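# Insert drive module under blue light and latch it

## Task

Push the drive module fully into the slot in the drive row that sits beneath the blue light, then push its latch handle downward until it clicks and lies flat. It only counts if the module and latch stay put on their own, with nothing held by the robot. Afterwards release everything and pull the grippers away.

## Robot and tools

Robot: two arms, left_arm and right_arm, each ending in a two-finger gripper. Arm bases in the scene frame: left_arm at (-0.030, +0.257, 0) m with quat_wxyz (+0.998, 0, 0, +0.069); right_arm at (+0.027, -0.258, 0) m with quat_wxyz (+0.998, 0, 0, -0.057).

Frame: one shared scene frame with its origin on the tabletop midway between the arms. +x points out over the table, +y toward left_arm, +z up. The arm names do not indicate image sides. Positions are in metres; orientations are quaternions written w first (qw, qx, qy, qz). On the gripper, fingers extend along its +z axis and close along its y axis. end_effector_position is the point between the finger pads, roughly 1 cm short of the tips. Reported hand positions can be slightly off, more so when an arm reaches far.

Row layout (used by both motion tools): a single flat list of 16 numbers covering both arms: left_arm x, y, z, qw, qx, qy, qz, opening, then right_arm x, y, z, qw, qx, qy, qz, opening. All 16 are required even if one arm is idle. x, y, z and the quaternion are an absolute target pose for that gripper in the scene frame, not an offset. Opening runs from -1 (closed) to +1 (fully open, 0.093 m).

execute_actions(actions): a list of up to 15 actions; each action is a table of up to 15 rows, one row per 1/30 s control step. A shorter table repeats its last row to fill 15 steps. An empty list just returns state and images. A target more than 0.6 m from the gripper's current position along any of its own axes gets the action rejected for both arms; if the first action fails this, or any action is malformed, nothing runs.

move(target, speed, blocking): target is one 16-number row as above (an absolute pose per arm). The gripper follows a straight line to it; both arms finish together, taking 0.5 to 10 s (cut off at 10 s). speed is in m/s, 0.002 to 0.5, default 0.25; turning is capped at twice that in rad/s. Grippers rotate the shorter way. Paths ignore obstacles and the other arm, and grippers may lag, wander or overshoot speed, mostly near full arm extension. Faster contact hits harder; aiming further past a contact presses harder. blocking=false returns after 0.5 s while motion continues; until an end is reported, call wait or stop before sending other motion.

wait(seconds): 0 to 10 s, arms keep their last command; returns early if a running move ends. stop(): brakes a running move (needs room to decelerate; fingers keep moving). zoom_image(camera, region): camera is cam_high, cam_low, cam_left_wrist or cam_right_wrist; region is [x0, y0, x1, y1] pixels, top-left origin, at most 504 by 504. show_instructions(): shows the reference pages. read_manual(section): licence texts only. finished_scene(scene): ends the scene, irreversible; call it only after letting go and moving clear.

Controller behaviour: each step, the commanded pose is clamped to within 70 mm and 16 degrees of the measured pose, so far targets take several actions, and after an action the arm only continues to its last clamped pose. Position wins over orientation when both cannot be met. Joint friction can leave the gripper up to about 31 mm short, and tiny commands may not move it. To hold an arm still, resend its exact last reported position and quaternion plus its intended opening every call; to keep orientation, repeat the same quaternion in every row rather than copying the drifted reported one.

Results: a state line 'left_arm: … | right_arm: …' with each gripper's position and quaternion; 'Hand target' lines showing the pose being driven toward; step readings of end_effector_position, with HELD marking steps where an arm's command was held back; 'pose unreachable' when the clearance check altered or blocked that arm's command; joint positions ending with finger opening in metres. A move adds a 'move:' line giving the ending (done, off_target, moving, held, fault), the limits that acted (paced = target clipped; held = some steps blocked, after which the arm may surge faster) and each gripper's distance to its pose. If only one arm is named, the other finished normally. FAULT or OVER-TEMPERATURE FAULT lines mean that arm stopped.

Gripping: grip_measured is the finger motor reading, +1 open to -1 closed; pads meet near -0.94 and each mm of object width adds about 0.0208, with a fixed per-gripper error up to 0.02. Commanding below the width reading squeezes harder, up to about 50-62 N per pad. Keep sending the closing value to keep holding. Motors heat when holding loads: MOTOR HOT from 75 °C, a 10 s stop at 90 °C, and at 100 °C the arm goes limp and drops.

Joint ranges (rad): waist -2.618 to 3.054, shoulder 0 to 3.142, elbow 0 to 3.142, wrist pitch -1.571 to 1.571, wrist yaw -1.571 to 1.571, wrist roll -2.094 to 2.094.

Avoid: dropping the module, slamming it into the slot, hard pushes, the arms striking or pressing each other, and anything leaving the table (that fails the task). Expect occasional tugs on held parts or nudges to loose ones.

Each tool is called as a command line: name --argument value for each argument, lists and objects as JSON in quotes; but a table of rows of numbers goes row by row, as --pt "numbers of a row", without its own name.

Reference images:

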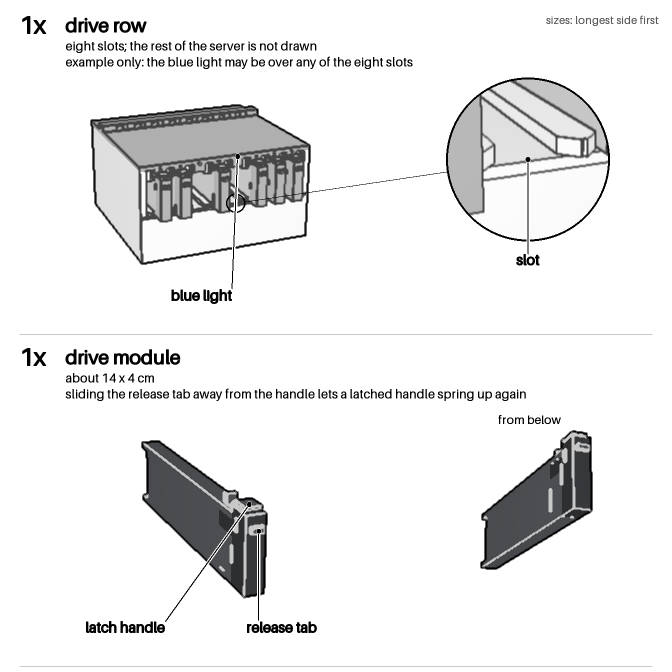

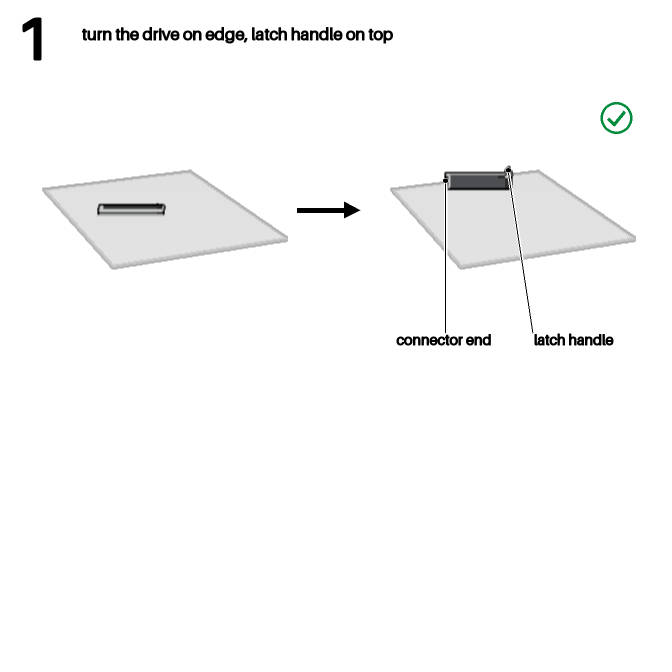

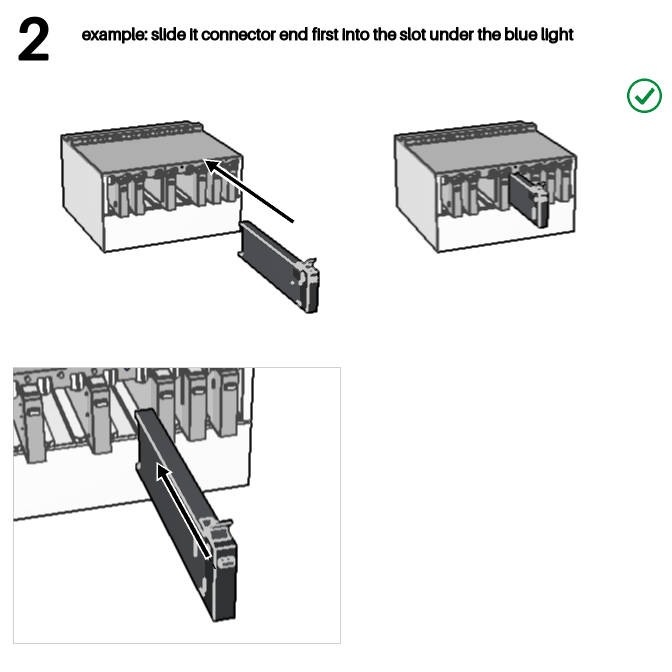

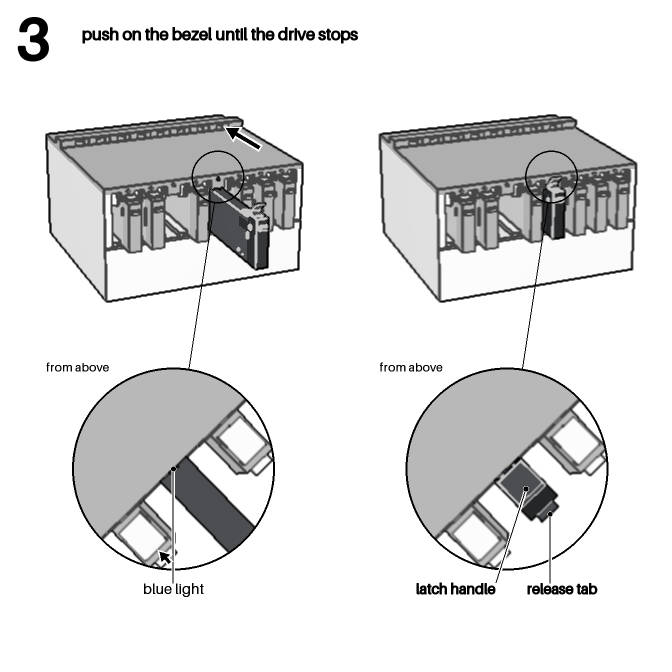

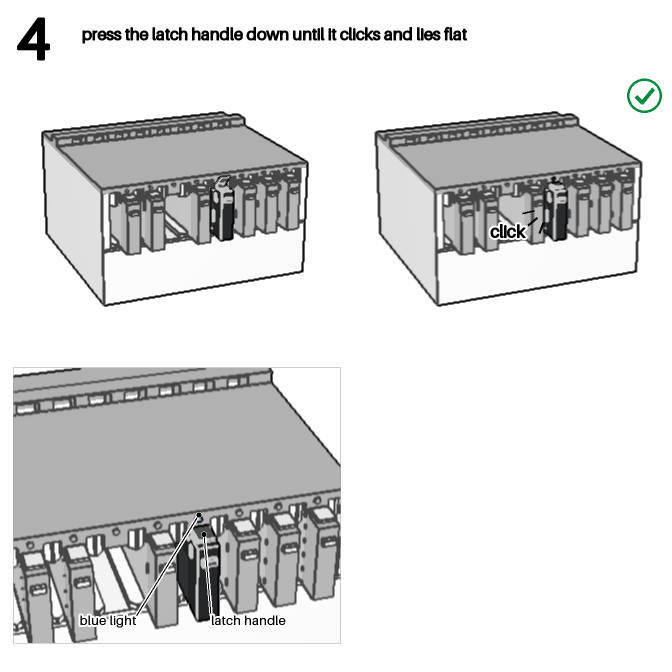

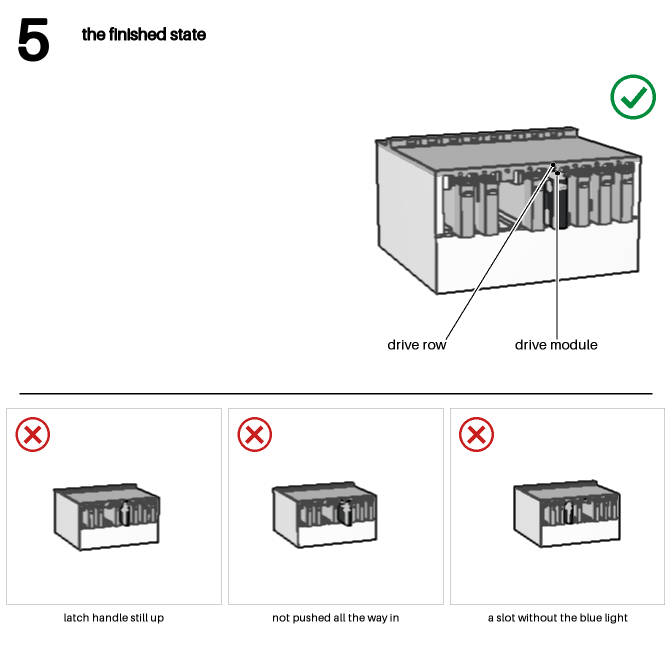

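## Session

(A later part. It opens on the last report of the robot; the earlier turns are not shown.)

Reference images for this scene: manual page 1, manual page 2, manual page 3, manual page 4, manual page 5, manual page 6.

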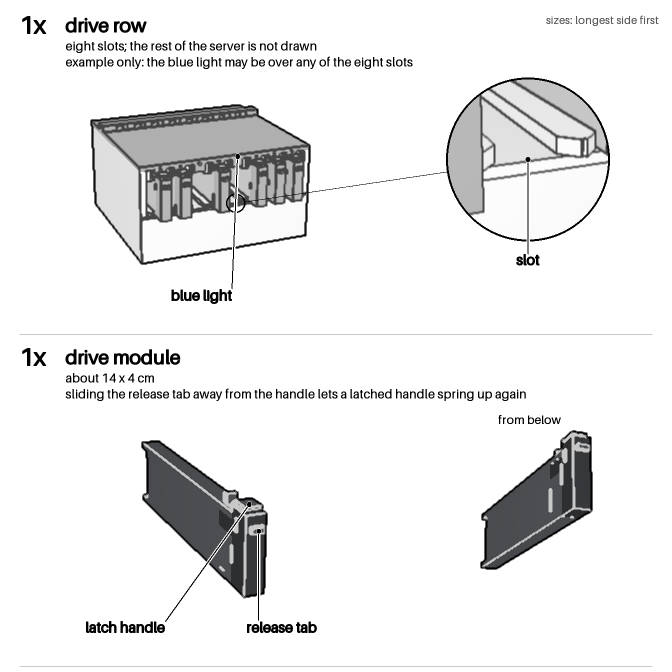

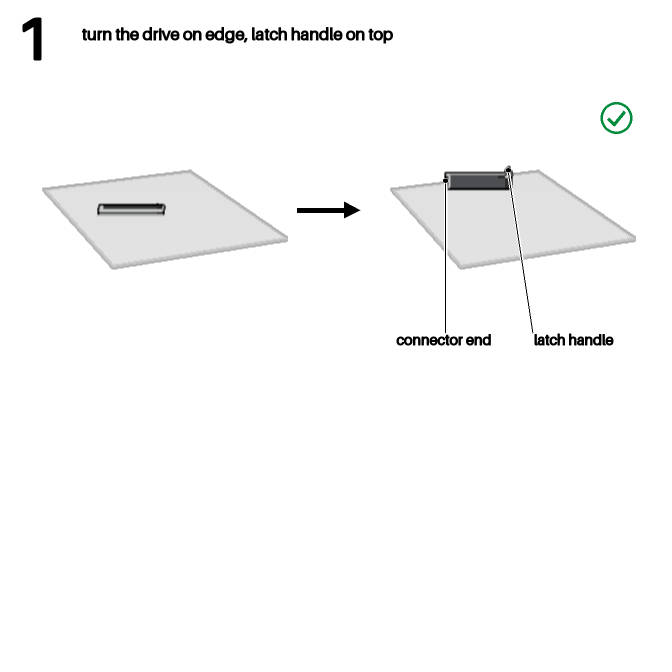

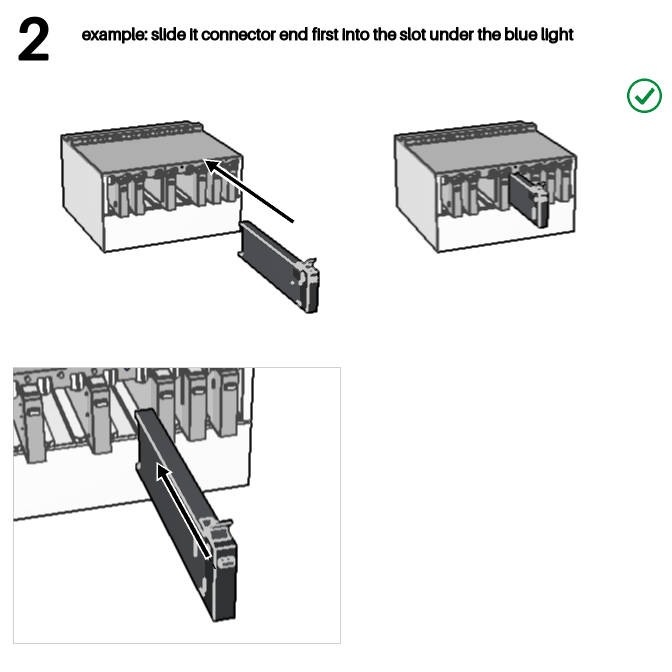

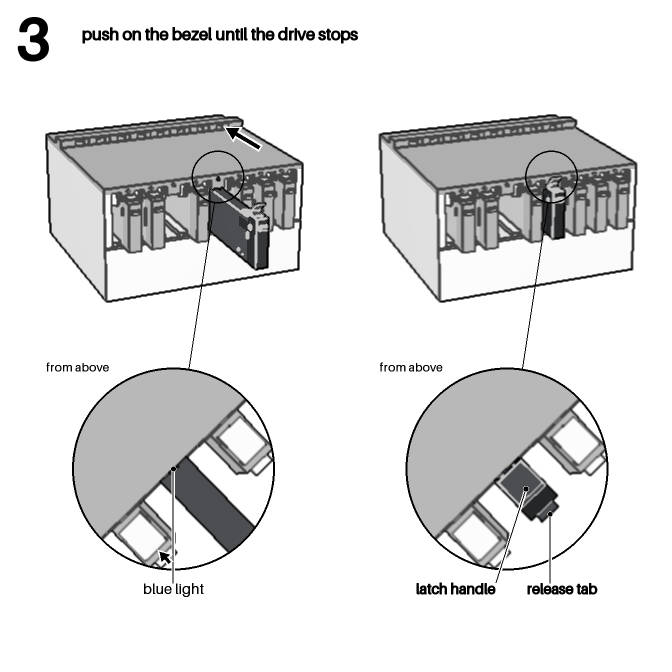

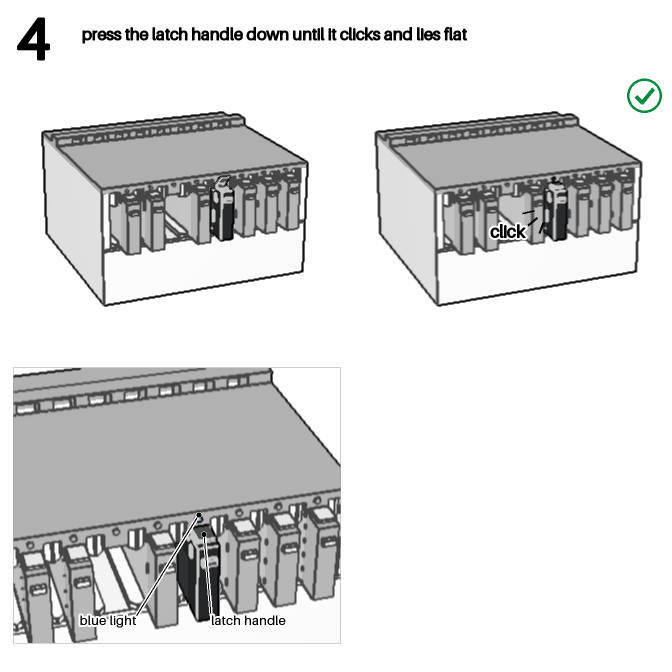

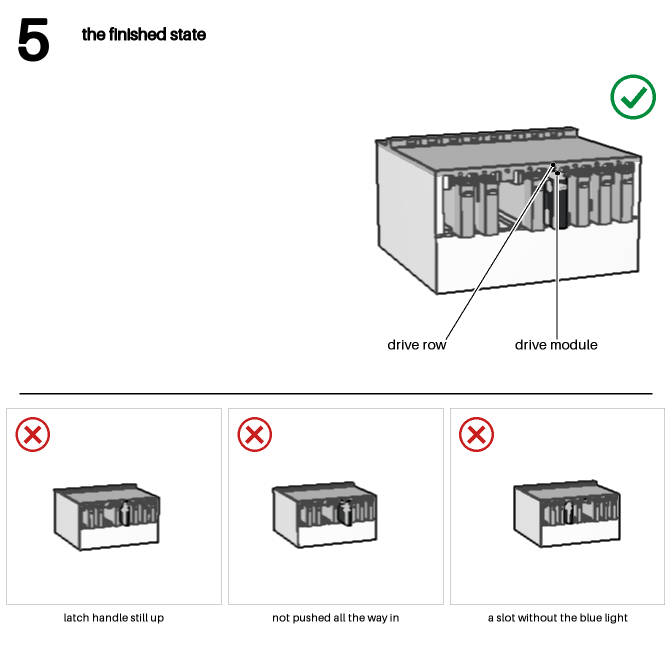

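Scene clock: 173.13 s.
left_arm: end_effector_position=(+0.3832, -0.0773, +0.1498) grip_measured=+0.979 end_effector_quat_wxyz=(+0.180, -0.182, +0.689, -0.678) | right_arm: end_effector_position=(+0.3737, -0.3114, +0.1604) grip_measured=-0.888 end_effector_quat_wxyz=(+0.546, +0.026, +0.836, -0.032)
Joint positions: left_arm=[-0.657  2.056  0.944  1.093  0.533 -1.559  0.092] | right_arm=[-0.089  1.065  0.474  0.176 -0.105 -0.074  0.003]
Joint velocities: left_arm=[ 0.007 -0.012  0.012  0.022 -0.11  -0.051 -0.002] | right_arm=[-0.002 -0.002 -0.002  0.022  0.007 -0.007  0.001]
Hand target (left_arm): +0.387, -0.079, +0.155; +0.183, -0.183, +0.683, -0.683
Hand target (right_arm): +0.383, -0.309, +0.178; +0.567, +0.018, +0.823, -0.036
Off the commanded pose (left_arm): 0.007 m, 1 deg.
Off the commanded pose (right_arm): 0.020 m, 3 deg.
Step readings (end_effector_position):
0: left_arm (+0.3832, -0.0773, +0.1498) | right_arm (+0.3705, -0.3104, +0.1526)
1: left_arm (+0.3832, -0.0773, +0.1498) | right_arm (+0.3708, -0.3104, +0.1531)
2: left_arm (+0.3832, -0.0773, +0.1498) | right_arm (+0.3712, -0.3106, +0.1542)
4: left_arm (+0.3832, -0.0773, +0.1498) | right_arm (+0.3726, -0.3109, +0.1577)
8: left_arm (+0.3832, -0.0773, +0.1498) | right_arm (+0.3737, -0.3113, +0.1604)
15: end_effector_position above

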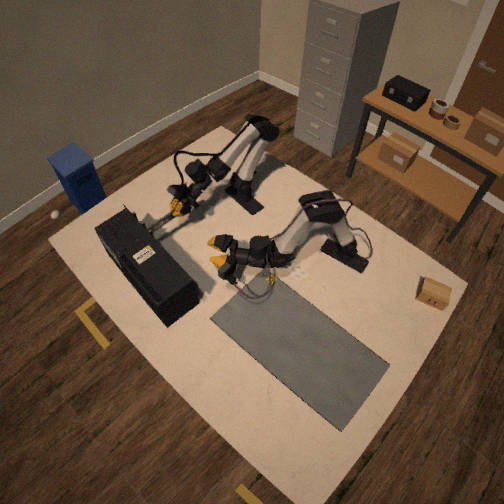

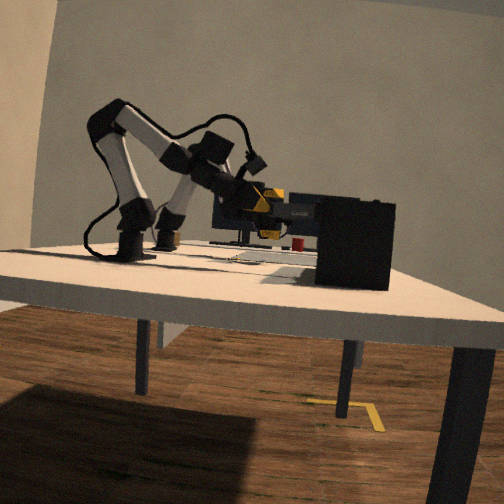

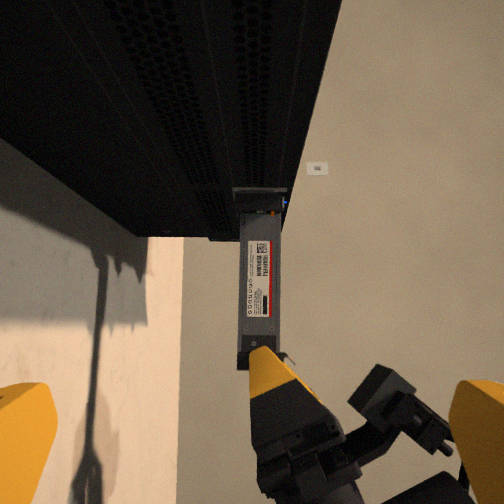

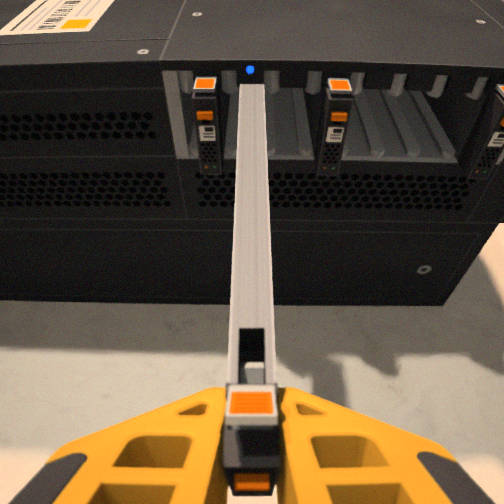

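execute_actions --actions '[[[0.387,-0.079,0.155,0.183,-0.183,0.683,-0.683,1,0.3843,-0.3085,0.170,0.567,0.017,0.823,-0.036,-0.92],[0.387,-0.079,0.155,0.183,-0.183,0.683,-0.683,1,0.3846,-0.3085,0.179,0.567,0.017,0.823,-0.036,-0.92],[0.387,-0.079,0.155,0.183,-0.183,0.683,-0.683,1,0.3849,-0.3085,0.169,0.567,0.017,0.823,-0.036,-0.92],[0.387,-0.079,0.155,0.183,-0.183,0.683,-0.683,1,0.3852,-0.3085,0.179,0.567,0.017,0.823,-0.036,-0.92],[0.387,-0.079,0.155,0.183,-0.183,0.683,-0.683,1,0.3855,-0.3085,0.169,0.567,0.017,0.823,-0.036,-0.92],[0.387,-0.079,0.155,0.183,-0.183,0.683,-0.683,1,0.3858,-0.3085,0.179,0.567,0.017,0.823,-0.036,-0.92],[0.387,-0.079,0.155,0.183,-0.183,0.683,-0.683,1,0.3861,-0.3085,0.169,0.567,0.017,0.823,-0.036,-0.92],[0.387,-0.079,0.155,0.183,-0.183,0.683,-0.683,1,0.3864,-0.3085,0.179,0.567,0.017,0.823,-0.036,-0.92],[0.387,-0.079,0.155,0.183,-0.183,0.683,-0.683,1,0.3867,-0.3085,0.169,0.567,0.017,0.823,-0.036,-0.92],[0.387,-0.079,0.155,0.183,-0.183,0.683,-0.683,1,0.387,-0.3085,0.179,0.567,0.017,0.823,-0.036,-0.92],[0.387,-0.079,0.155,0.183,-0.183,0.683,-0.683,1,0.3873,-0.3085,0.169,0.567,0.017,0.823,-0.036,-0.92],[0.387,-0.079,0.155,0.183,-0.183,0.683,-0.683,1,0.3876,-0.3085,0.179,0.567,0.017,0.823,-0.036,-0.92],[0.387,-0.079,0.155,0.183,-0.183,0.683,-0.683,1,0.3879,-0.3085,0.169,0.567,0.017,0.823,-0.036,-0.92],[0.387,-0.079,0.155,0.183,-0.183,0.683,-0.683,1,0.3882,-0.3085,0.179,0.567,0.017,0.823,-0.036,-0.92],[0.387,-0.079,0.155,0.183,-0.183,0.683,-0.683,1,0.3885,-0.3085,0.174,0.567,0.017,0.823,-0.036,-0.92]]]'

zoom_image --camera "cam_right_wrist" --region '[152,0,352,200]'

Scene clock: 189.83 s.
left_arm: end_effector_position=(+0.3832, -0.0773, +0.1498) grip_measured=+0.979 end_effector_quat_wxyz=(+0.180, -0.182, +0.689, -0.678) | right_arm: end_effector_position=(+0.3789, -0.3107, +0.1613) grip_measured=-0.888 end_effector_quat_wxyz=(+0.549, +0.024, +0.835, -0.033)
Joint positions: left_arm=[-0.657  2.056  0.944  1.093  0.533 -1.559  0.092] | right_arm=[-0.082  1.089  0.484  0.197 -0.1   -0.074  0.003]
Joint velocities: left_arm=[ 0.002 -0.007 -0.017  0.022 -0.007 -0.037  0.   ] | right_arm=[ 0.007 -0.012 -0.002  0.037  0.11   0.007  0.001]
Hand target (left_arm): +0.387, -0.079, +0.155; +0.183, -0.183, +0.683, -0.683
Hand target (right_arm): +0.388, -0.308, +0.174; +0.567, +0.018, +0.823, -0.036
Off the commanded pose (left_arm): 0.007 m, 1 deg.
Off the commanded pose (right_arm): 0.016 m, 3 deg.
Step readings (end_effector_position):
0: left_arm (+0.3832, -0.0773, +0.1498) | right_arm (+0.3737, -0.3114, +0.1604)
1: left_arm (+0.3832, -0.0773, +0.1498) | right_arm (+0.3741, -0.3114, +0.1606)
2: left_arm (+0.3832, -0.0773, +0.1498) | right_arm (+0.3745, -0.3113, +0.1609)
4: left_arm (+0.3832, -0.0773, +0.1498) | right_arm (+0.3755, -0.3106, +0.1612)
8: left_arm (+0.3832, -0.0773, +0.1498) | right_arm (+0.3772, -0.3104, +0.1618)
15: end_effector_position above

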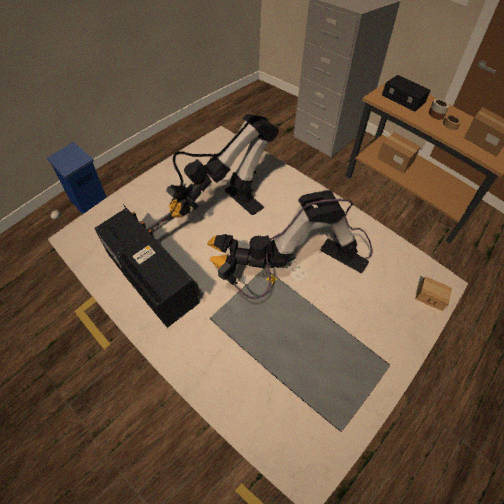

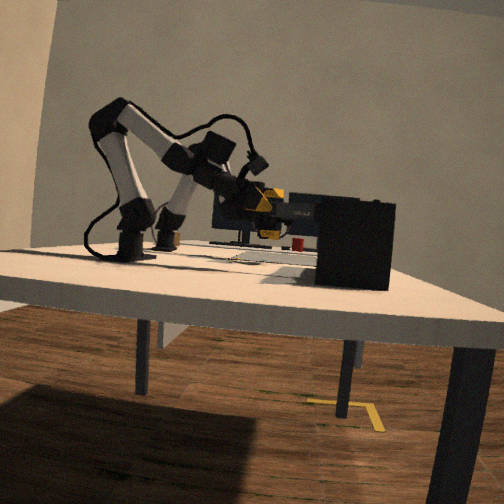

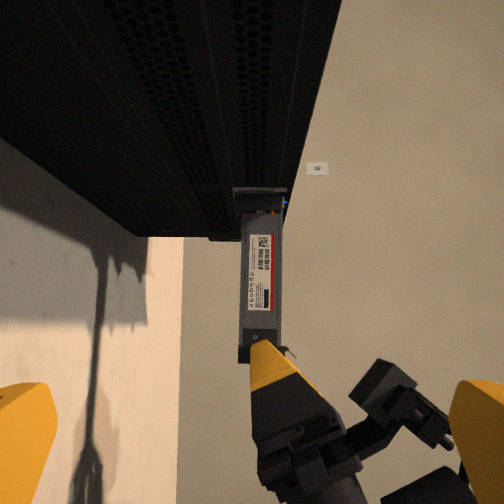

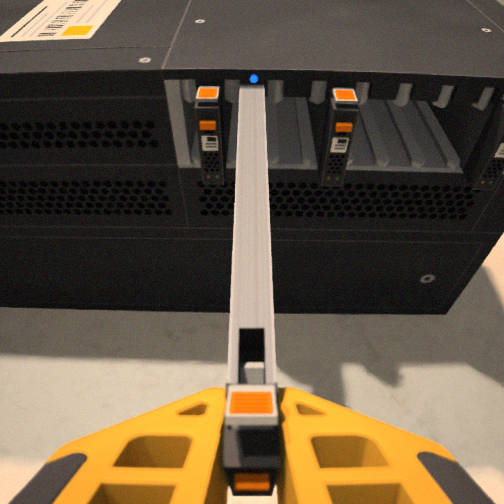

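Region (152, 0, 352, 200) of cam_right_wrist's 504x504 image, scaled by 2.520, with more detail than that image has.

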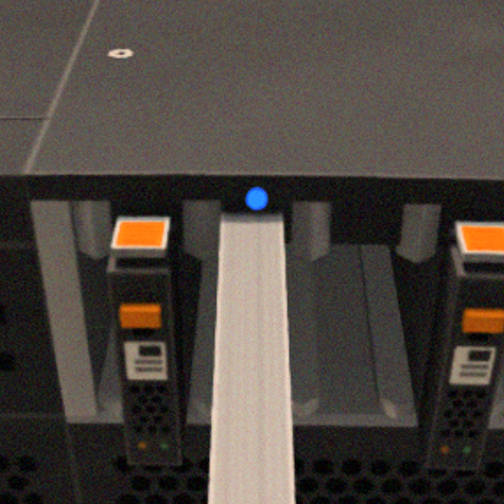

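execute_actions --actions '[[[0.387,-0.079,0.155,0.183,-0.183,0.683,-0.683,1,0.3885,-0.309,0.168,0.566,0.017,0.8237,-0.036,-0.92],[0.387,-0.079,0.155,0.183,-0.183,0.683,-0.683,1,0.3886,-0.3092,0.177,0.565,0.017,0.8244,-0.036,-0.92],[0.387,-0.079,0.155,0.183,-0.183,0.683,-0.683,1,0.3887,-0.3094,0.166,0.564,0.017,0.825,-0.036,-0.92],[0.387,-0.079,0.155,0.183,-0.183,0.683,-0.683,1,0.3888,-0.3095,0.175,0.563,0.017,0.8257,-0.036,-0.92],[0.387,-0.079,0.155,0.183,-0.183,0.683,-0.683,1,0.3889,-0.3095,0.165,0.563,0.017,0.8257,-0.036,-0.92],[0.387,-0.079,0.155,0.183,-0.183,0.683,-0.683,1,0.389,-0.3095,0.175,0.563,0.017,0.8257,-0.036,-0.92],[0.387,-0.079,0.155,0.183,-0.183,0.683,-0.683,1,0.3892,-0.3095,0.165,0.563,0.017,0.8257,-0.036,-0.92],[0.387,-0.079,0.155,0.183,-0.183,0.683,-0.683,1,0.3894,-0.3095,0.175,0.563,0.017,0.8257,-0.036,-0.92],[0.387,-0.079,0.155,0.183,-0.183,0.683,-0.683,1,0.3896,-0.3095,0.165,0.563,0.017,0.8257,-0.036,-0.92],[0.387,-0.079,0.155,0.183,-0.183,0.683,-0.683,1,0.3898,-0.3095,0.175,0.563,0.017,0.8257,-0.036,-0.92],[0.387,-0.079,0.155,0.183,-0.183,0.683,-0.683,1,0.39,-0.3095,0.165,0.563,0.017,0.8257,-0.036,-0.92],[0.387,-0.079,0.155,0.183,-0.183,0.683,-0.683,1,0.3902,-0.3095,0.175,0.563,0.017,0.8257,-0.036,-0.92],[0.387,-0.079,0.155,0.183,-0.183,0.683,-0.683,1,0.3904,-0.3095,0.165,0.563,0.017,0.8257,-0.036,-0.92],[0.387,-0.079,0.155,0.183,-0.183,0.683,-0.683,1,0.3906,-0.3095,0.175,0.563,0.017,0.8257,-0.036,-0.92],[0.387,-0.079,0.155,0.183,-0.183,0.683,-0.683,1,0.3908,-0.3095,0.170,0.563,0.017,0.8257,-0.036,-0.92]]]'

zoom_image --camera "cam_right_wrist" --region '[152,0,352,200]'

zoom_image --camera "cam_left_wrist" --region '[215,175,305,265]'

Scene clock: 199.57 s.
left_arm: end_effector_position=(+0.3832, -0.0773, +0.1498) grip_measured=+0.979 end_effector_quat_wxyz=(+0.180, -0.182, +0.689, -0.678) | right_arm: end_effector_position=(+0.3793, -0.3109, +0.1602) grip_measured=-0.888 end_effector_quat_wxyz=(+0.548, +0.024, +0.836, -0.033)
Joint positions: left_arm=[-0.657  2.056  0.944  1.093  0.533 -1.559  0.092] | right_arm=[-0.082  1.094  0.484  0.199 -0.099 -0.075  0.003]
Joint velocities: left_arm=[ 0.002 -0.007  0.012 -0.007  0.022  0.007 -0.   ] | right_arm=[ 0.007  0.017  0.002 -0.022 -0.037  0.007 -0.   ]
Hand target (left_arm): +0.387, -0.079, +0.155; +0.183, -0.183, +0.683, -0.683
Hand target (right_arm): +0.390, -0.309, +0.170; +0.563, +0.017, +0.826, -0.036
Off the commanded pose (left_arm): 0.007 m, 1 deg.
Off the commanded pose (right_arm): 0.015 m, 2 deg.
Step readings (end_effector_position):
0: left_arm (+0.3832, -0.0773, +0.1498) | right_arm (+0.3789, -0.3108, +0.1615)
1: left_arm (+0.3832, -0.0773, +0.1498) | right_arm (+0.3792, -0.3109, +0.1612)
2: left_arm (+0.3832, -0.0773, +0.1498) | right_arm (+0.3791, -0.3108, +0.1609)
4: left_arm (+0.3832, -0.0773, +0.1498) | right_arm (+0.3791, -0.3108, +0.1608)
8: left_arm (+0.3832, -0.0773, +0.1498) | right_arm (+0.3792, -0.3109, +0.1605)
15: end_effector_position above

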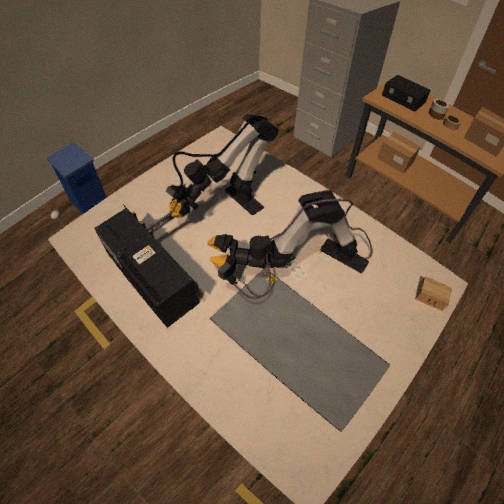

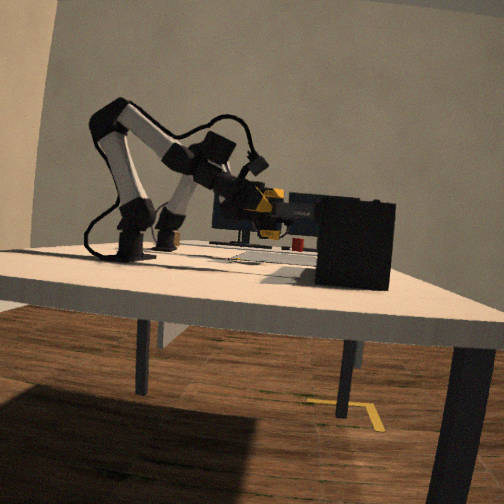

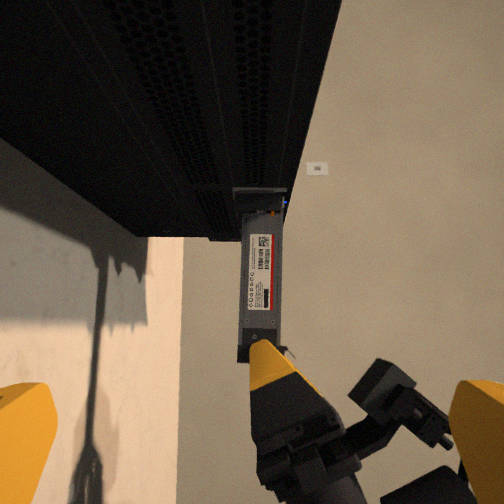

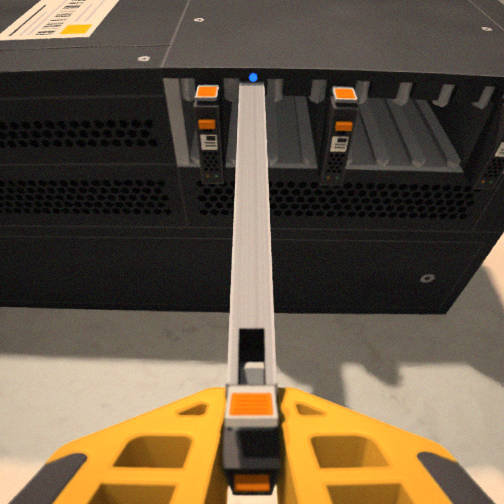

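Region (152, 0, 352, 200) of cam_right_wrist's 504x504 image, scaled by 2.520, with more detail than that image has.

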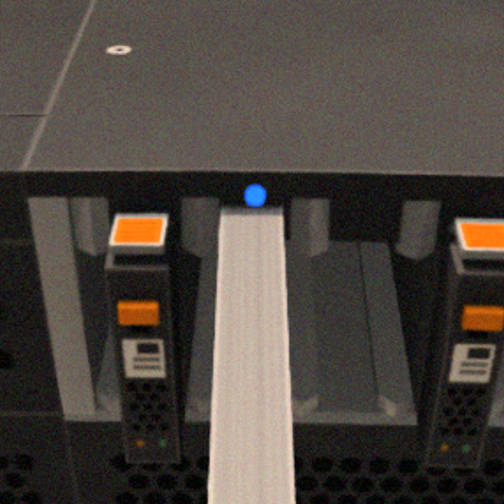

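Region (215, 175, 305, 265) of cam_left_wrist's 504x504 image, scaled by 5.600, with more detail than that image has.

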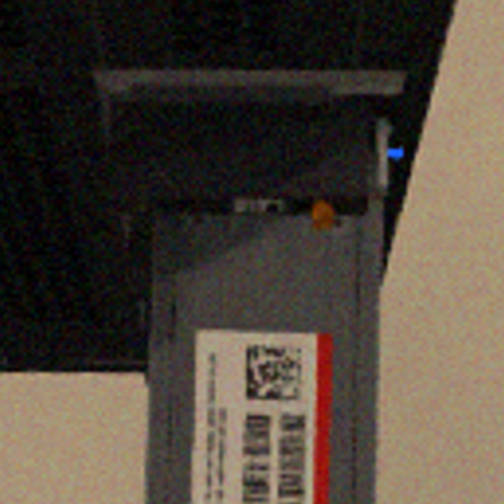

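execute_actions --actions '[[[0.387,-0.079,0.155,0.183,-0.183,0.683,-0.683,1,0.388,-0.3095,0.175,0.563,0.017,0.8257,-0.036,-0.92],[0.387,-0.079,0.155,0.183,-0.183,0.683,-0.683,1,0.386,-0.3095,0.165,0.563,0.017,0.8257,-0.036,-0.92],[0.387,-0.079,0.155,0.183,-0.183,0.683,-0.683,1,0.384,-0.3095,0.174,0.563,0.017,0.8257,-0.036,-0.92],[0.387,-0.079,0.155,0.183,-0.183,0.683,-0.683,1,0.382,-0.3095,0.163,0.563,0.017,0.8257,-0.036,-0.92],[0.387,-0.079,0.155,0.183,-0.183,0.683,-0.683,1,0.38,-0.3095,0.172,0.563,0.017,0.8257,-0.036,-0.92],[0.387,-0.079,0.155,0.183,-0.183,0.683,-0.683,1,0.378,-0.3095,0.161,0.562,0.017,0.8264,-0.036,-0.92],[0.387,-0.079,0.155,0.183,-0.183,0.683,-0.683,1,0.376,-0.3095,0.170,0.561,0.017,0.827,-0.036,-0.92],[0.387,-0.079,0.155,0.183,-0.183,0.683,-0.683,1,0.374,-0.3095,0.159,0.560,0.017,0.8277,-0.036,-0.92],[0.387,-0.079,0.155,0.183,-0.183,0.683,-0.683,1,0.373,-0.3095,0.168,0.559,0.017,0.8284,-0.036,-0.92],[0.387,-0.079,0.155,0.183,-0.183,0.683,-0.683,1,0.372,-0.3095,0.157,0.558,0.017,0.829,-0.036,-0.92],[0.387,-0.079,0.155,0.183,-0.183,0.683,-0.683,1,0.372,-0.3095,0.166,0.558,0.017,0.829,-0.036,-0.92],[0.387,-0.079,0.155,0.183,-0.183,0.683,-0.683,1,0.372,-0.3095,0.155,0.558,0.017,0.829,-0.036,-0.92],[0.387,-0.079,0.155,0.183,-0.183,0.683,-0.683,1,0.372,-0.3095,0.165,0.558,0.017,0.829,-0.036,-0.92],[0.387,-0.079,0.155,0.183,-0.183,0.683,-0.683,1,0.372,-0.3095,0.155,0.558,0.017,0.829,-0.036,-0.92],[0.387,-0.079,0.155,0.183,-0.183,0.683,-0.683,1,0.372,-0.3095,0.165,0.558,0.017,0.829,-0.036,-0.92]],[[0.387,-0.079,0.155,0.183,-0.183,0.683,-0.683,1,0.3728,-0.3095,0.156,0.559,0.017,0.8284,-0.036,-0.92],[0.387,-0.079,0.155,0.183,-0.183,0.683,-0.683,1,0.3736,-0.3095,0.167,0.559,0.017,0.8284,-0.036,-0.92],[0.387,-0.079,0.155,0.183,-0.183,0.683,-0.683,1,0.3744,-0.3095,0.158,0.56,0.017,0.8277,-0.036,-0.92],[0.387,-0.079,0.155,0.183,-0.183,0.683,-0.683,1,0.3752,-0.3095,0.169,0.56,0.017,0.8277,-0.036,-0.92],[0.387,-0.079,0.155,0.183,-0.183,0.683,-0.683,1,0.376,-0.3095,0.160,0.561,0.017,0.827,-0.036,-0.92],[0.387,-0.079,0.155,0.183,-0.183,0.683,-0.683,1,0.3768,-0.3095,0.171,0.561,0.017,0.827,-0.036,-0.92],[0.387,-0.079,0.155,0.183,-0.183,0.683,-0.683,1,0.3776,-0.3095,0.162,0.561,0.017,0.827,-0.036,-0.92],[0.387,-0.079,0.155,0.183,-0.183,0.683,-0.683,1,0.3784,-0.3095,0.173,0.561,0.017,0.827,-0.036,-0.92],[0.387,-0.079,0.155,0.183,-0.183,0.683,-0.683,1,0.3792,-0.3095,0.164,0.561,0.017,0.827,-0.036,-0.92],[0.387,-0.079,0.155,0.183,-0.183,0.683,-0.683,1,0.38,-0.3095,0.174,0.561,0.017,0.827,-0.036,-0.92],[0.387,-0.079,0.155,0.183,-0.183,0.683,-0.683,1,0.3806,-0.3095,0.164,0.561,0.017,0.827,-0.036,-0.92],[0.387,-0.079,0.155,0.183,-0.183,0.683,-0.683,1,0.3812,-0.3095,0.174,0.561,0.017,0.827,-0.036,-0.92],[0.387,-0.079,0.155,0.183,-0.183,0.683,-0.683,1,0.3818,-0.3095,0.164,0.561,0.017,0.827,-0.036,-0.92],[0.387,-0.079,0.155,0.183,-0.183,0.683,-0.683,1,0.3824,-0.3095,0.174,0.561,0.017,0.827,-0.036,-0.92],[0.387,-0.079,0.155,0.183,-0.183,0.683,-0.683,1,0.383,-0.3095,0.169,0.561,0.017,0.827,-0.036,-0.92]]]'

zoom_image --camera "cam_right_wrist" --region '[152,0,352,200]'

zoom_image --camera "cam_left_wrist" --region '[215,175,305,265]'

Scene clock: 224.93 s.
left_arm: end_effector_position=(+0.3832, -0.0773, +0.1498) grip_measured=+0.979 end_effector_quat_wxyz=(+0.180, -0.182, +0.689, -0.678) | right_arm: end_effector_position=(+0.3729, -0.3096, +0.1531) grip_measured=-0.888 end_effector_quat_wxyz=(+0.540, +0.022, +0.840, -0.034)
Joint positions: left_arm=[-0.657  2.056  0.944  1.093  0.533 -1.559  0.092] | right_arm=[-0.082  1.075  0.461  0.185 -0.099 -0.081  0.003]
Joint velocities: left_arm=[ 0.007 -0.022  0.002  0.007 -0.037  0.037  0.   ] | right_arm=[-0.012 -0.002  0.002  0.007 -0.022  0.051  0.   ]
Hand target (left_arm): +0.387, -0.079, +0.155; +0.183, -0.183, +0.683, -0.683
Hand target (right_arm): +0.382, -0.309, +0.169; +0.561, +0.018, +0.827, -0.036
Off the commanded pose (left_arm): 0.007 m, 1 deg.
Off the commanded pose (right_arm): 0.019 m, 3 deg.
Step readings (end_effector_position; steps 1 to 15: 1st action; 16 to 30: 2nd action):
0: left_arm (+0.3832, -0.0773, +0.1498) | right_arm (+0.3793, -0.3109, +0.1603)
1: left_arm (+0.3832, -0.0773, +0.1498) | right_arm (+0.3792, -0.3109, +0.1601)
2: left_arm (+0.3832, -0.0773, +0.1498) | right_arm (+0.3794, -0.3109, +0.1605)
4: left_arm (+0.3832, -0.0773, +0.1498) | right_arm (+0.3793, -0.3109, +0.1602)
8: left_arm (+0.3832, -0.0773, +0.1498) | right_arm (+0.3776, -0.3105, +0.1580)
15: left_arm (+0.3832, -0.0773, +0.1498) | right_arm (+0.3723, -0.3095, +0.1517)
16: left_arm (+0.3832, -0.0773, +0.1498) | right_arm (+0.3719, -0.3094, +0.1509)
17: left_arm (+0.3832, -0.0773, +0.1498) | right_arm (+0.3717, -0.3094, +0.1504)
19: left_arm (+0.3832, -0.0773, +0.1498) | right_arm (+0.3715, -0.3093, +0.1500)
23: left_arm (+0.3832, -0.0773, +0.1498) | right_arm (+0.3715, -0.3093, +0.1499)
30: end_effector_position above

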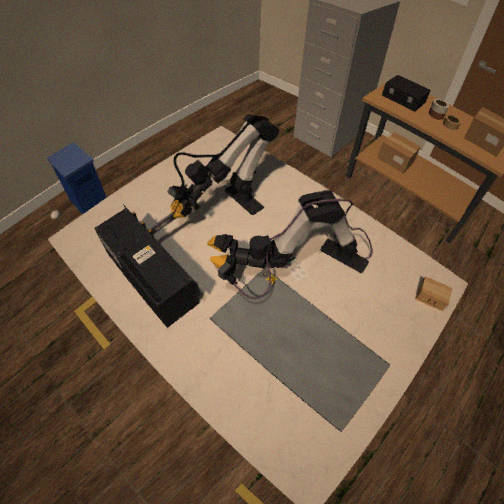

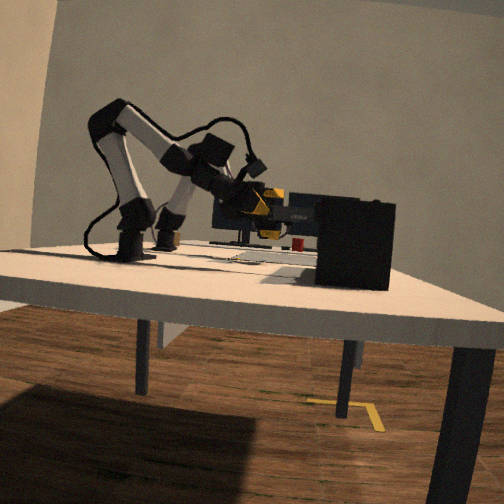

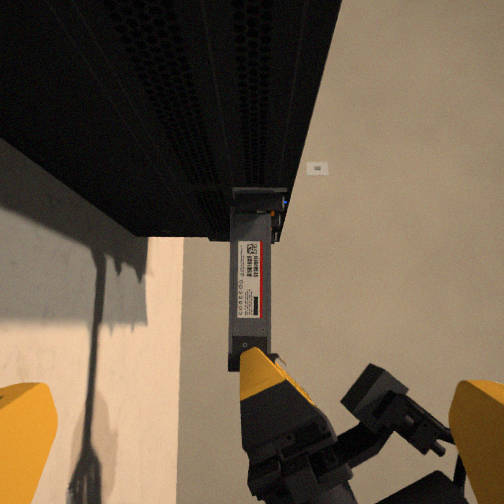

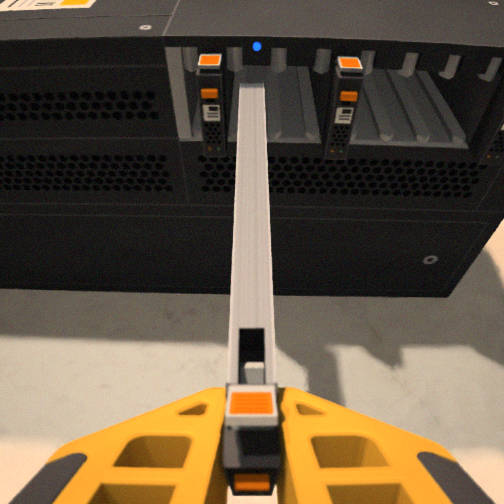

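Region (152, 0, 352, 200) of cam_right_wrist's 504x504 image, scaled by 2.520, with more detail than that image has.

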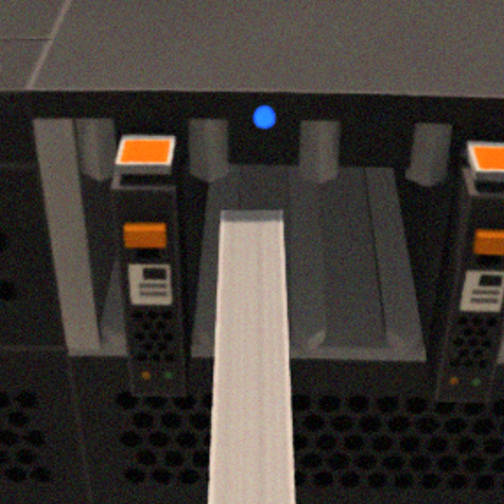

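Region (215, 175, 305, 265) of cam_left_wrist's 504x504 image, scaled by 5.600, with more detail than that image has.

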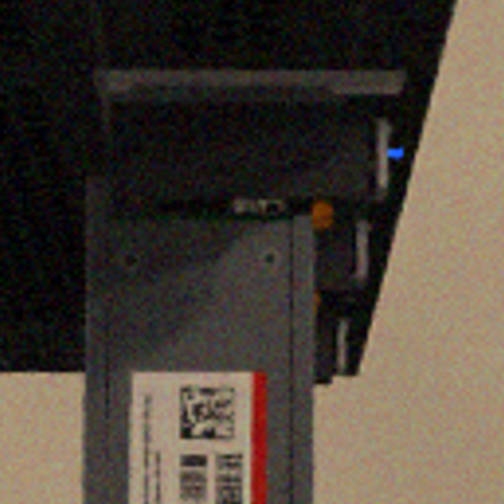

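execute_actions --actions '[[[0.387,-0.079,0.155,0.183,-0.183,0.683,-0.683,1,0.383,-0.3135,0.1755,0.562,0.018,0.8264,-0.035,-0.92],[0.387,-0.079,0.155,0.183,-0.183,0.683,-0.683,1,0.3831,-0.3095,0.1655,0.562,0.018,0.8264,-0.035,-0.92],[0.387,-0.079,0.155,0.183,-0.183,0.683,-0.683,1,0.3832,-0.3135,0.1755,0.562,0.018,0.8264,-0.035,-0.92],[0.387,-0.079,0.155,0.183,-0.183,0.683,-0.683,1,0.3833,-0.3095,0.1655,0.562,0.018,0.8264,-0.035,-0.92],[0.387,-0.079,0.155,0.183,-0.183,0.683,-0.683,1,0.3834,-0.3135,0.1755,0.562,0.018,0.8264,-0.035,-0.92],[0.387,-0.079,0.155,0.183,-0.183,0.683,-0.683,1,0.3835,-0.3095,0.1655,0.562,0.018,0.8264,-0.035,-0.92],[0.387,-0.079,0.155,0.183,-0.183,0.683,-0.683,1,0.3836,-0.3135,0.1755,0.562,0.018,0.8264,-0.035,-0.92],[0.387,-0.079,0.155,0.183,-0.183,0.683,-0.683,1,0.3837,-0.3095,0.1655,0.562,0.018,0.8264,-0.035,-0.92],[0.387,-0.079,0.155,0.183,-0.183,0.683,-0.683,1,0.3838,-0.3135,0.1755,0.562,0.018,0.8264,-0.035,-0.92],[0.387,-0.079,0.155,0.183,-0.183,0.683,-0.683,1,0.3839,-0.3095,0.1655,0.562,0.018,0.8264,-0.035,-0.92],[0.387,-0.079,0.155,0.183,-0.183,0.683,-0.683,1,0.384,-0.3135,0.1755,0.562,0.018,0.8264,-0.035,-0.92],[0.387,-0.079,0.155,0.183,-0.183,0.683,-0.683,1,0.3841,-0.3095,0.1655,0.562,0.018,0.8264,-0.035,-0.92],[0.387,-0.079,0.155,0.183,-0.183,0.683,-0.683,1,0.3842,-0.3135,0.1755,0.562,0.018,0.8264,-0.035,-0.92],[0.387,-0.079,0.155,0.183,-0.183,0.683,-0.683,1,0.3843,-0.3095,0.1655,0.562,0.018,0.8264,-0.035,-0.92],[0.387,-0.079,0.155,0.183,-0.183,0.683,-0.683,1,0.3844,-0.3115,0.1705,0.562,0.018,0.8264,-0.035,-0.92]]]'

zoom_image --camera "cam_right_wrist" --region '[152,0,352,200]'

zoom_image --camera "cam_left_wrist" --region '[215,175,305,265]'

Scene clock: 236.07 s.
left_arm: end_effector_position=(+0.3832, -0.0773, +0.1498) grip_measured=+0.979 end_effector_quat_wxyz=(+0.180, -0.182, +0.689, -0.678) | right_arm: end_effector_position=(+0.3772, -0.3097, +0.1593) grip_measured=-0.888 end_effector_quat_wxyz=(+0.547, +0.020, +0.836, -0.033)
Joint positions: left_arm=[-0.657  2.056  0.944  1.093  0.533 -1.559  0.092] | right_arm=[-0.082  1.084  0.477  0.193 -0.104 -0.081  0.003]
Joint velocities: left_arm=[-0.022  0.002 -0.007 -0.066  0.007  0.037  0.   ] | right_arm=[ 0.007  0.022 -0.007 -0.051  0.037  0.007 -0.   ]
Hand target (left_arm): +0.387, -0.079, +0.155; +0.183, -0.183, +0.683, -0.683
Hand target (right_arm): +0.384, -0.312, +0.171; +0.562, +0.018, +0.826, -0.035
Off the commanded pose (left_arm): 0.007 m, 1 deg.
Off the commanded pose (right_arm): 0.013 m, 2 deg.
Step readings (end_effector_position):
0: left_arm (+0.3832, -0.0773, +0.1498) | right_arm (+0.3731, -0.3096, +0.1535)
1: left_arm (+0.3832, -0.0773, +0.1498) | right_arm (+0.3732, -0.3094, +0.1537)
2: left_arm (+0.3832, -0.0773, +0.1498) | right_arm (+0.3736, -0.3095, +0.1542)
4: left_arm (+0.3832, -0.0773, +0.1498) | right_arm (+0.3744, -0.3095, +0.1553)
8: left_arm (+0.3832, -0.0773, +0.1498) | right_arm (+0.3756, -0.3095, +0.1577)
15: end_effector_position above

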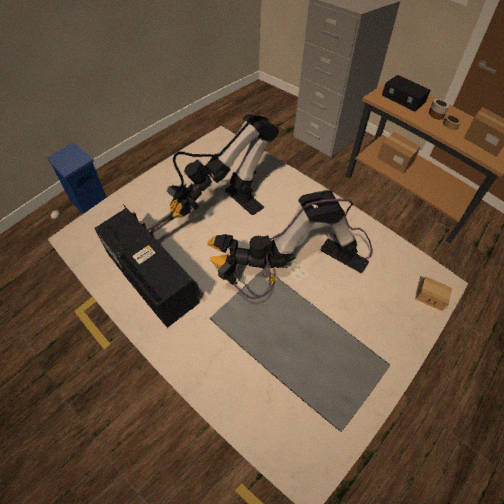

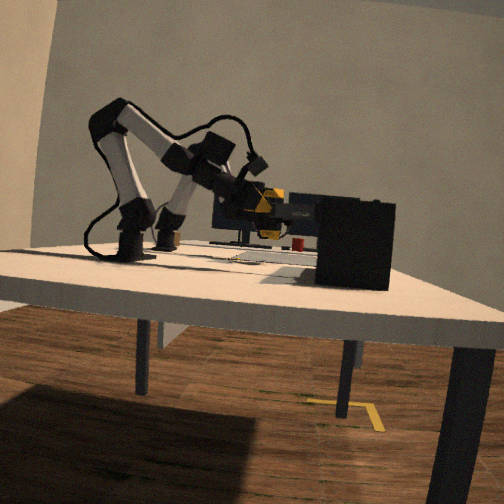

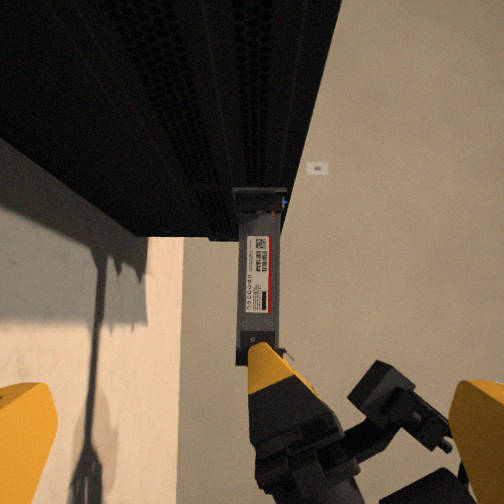

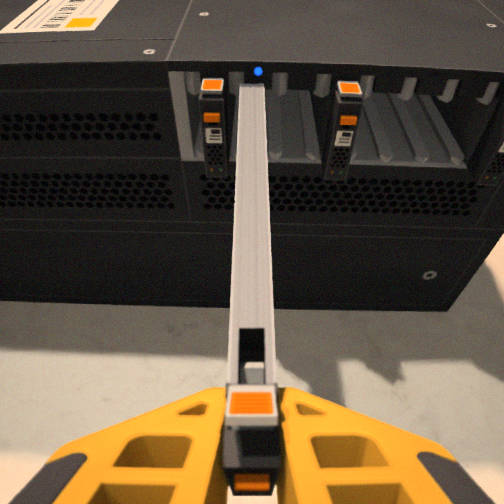

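Region (152, 0, 352, 200) of cam_right_wrist's 504x504 image, scaled by 2.520, with more detail than that image has.

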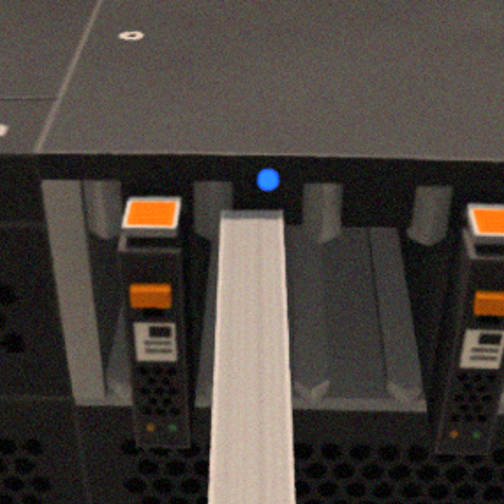

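Region (215, 175, 305, 265) of cam_left_wrist's 504x504 image, scaled by 5.600, with more detail than that image has.

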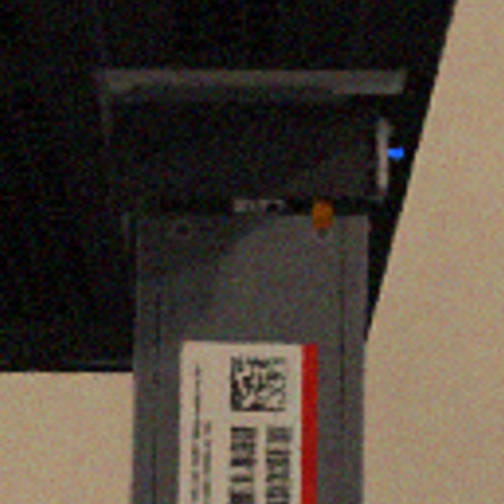

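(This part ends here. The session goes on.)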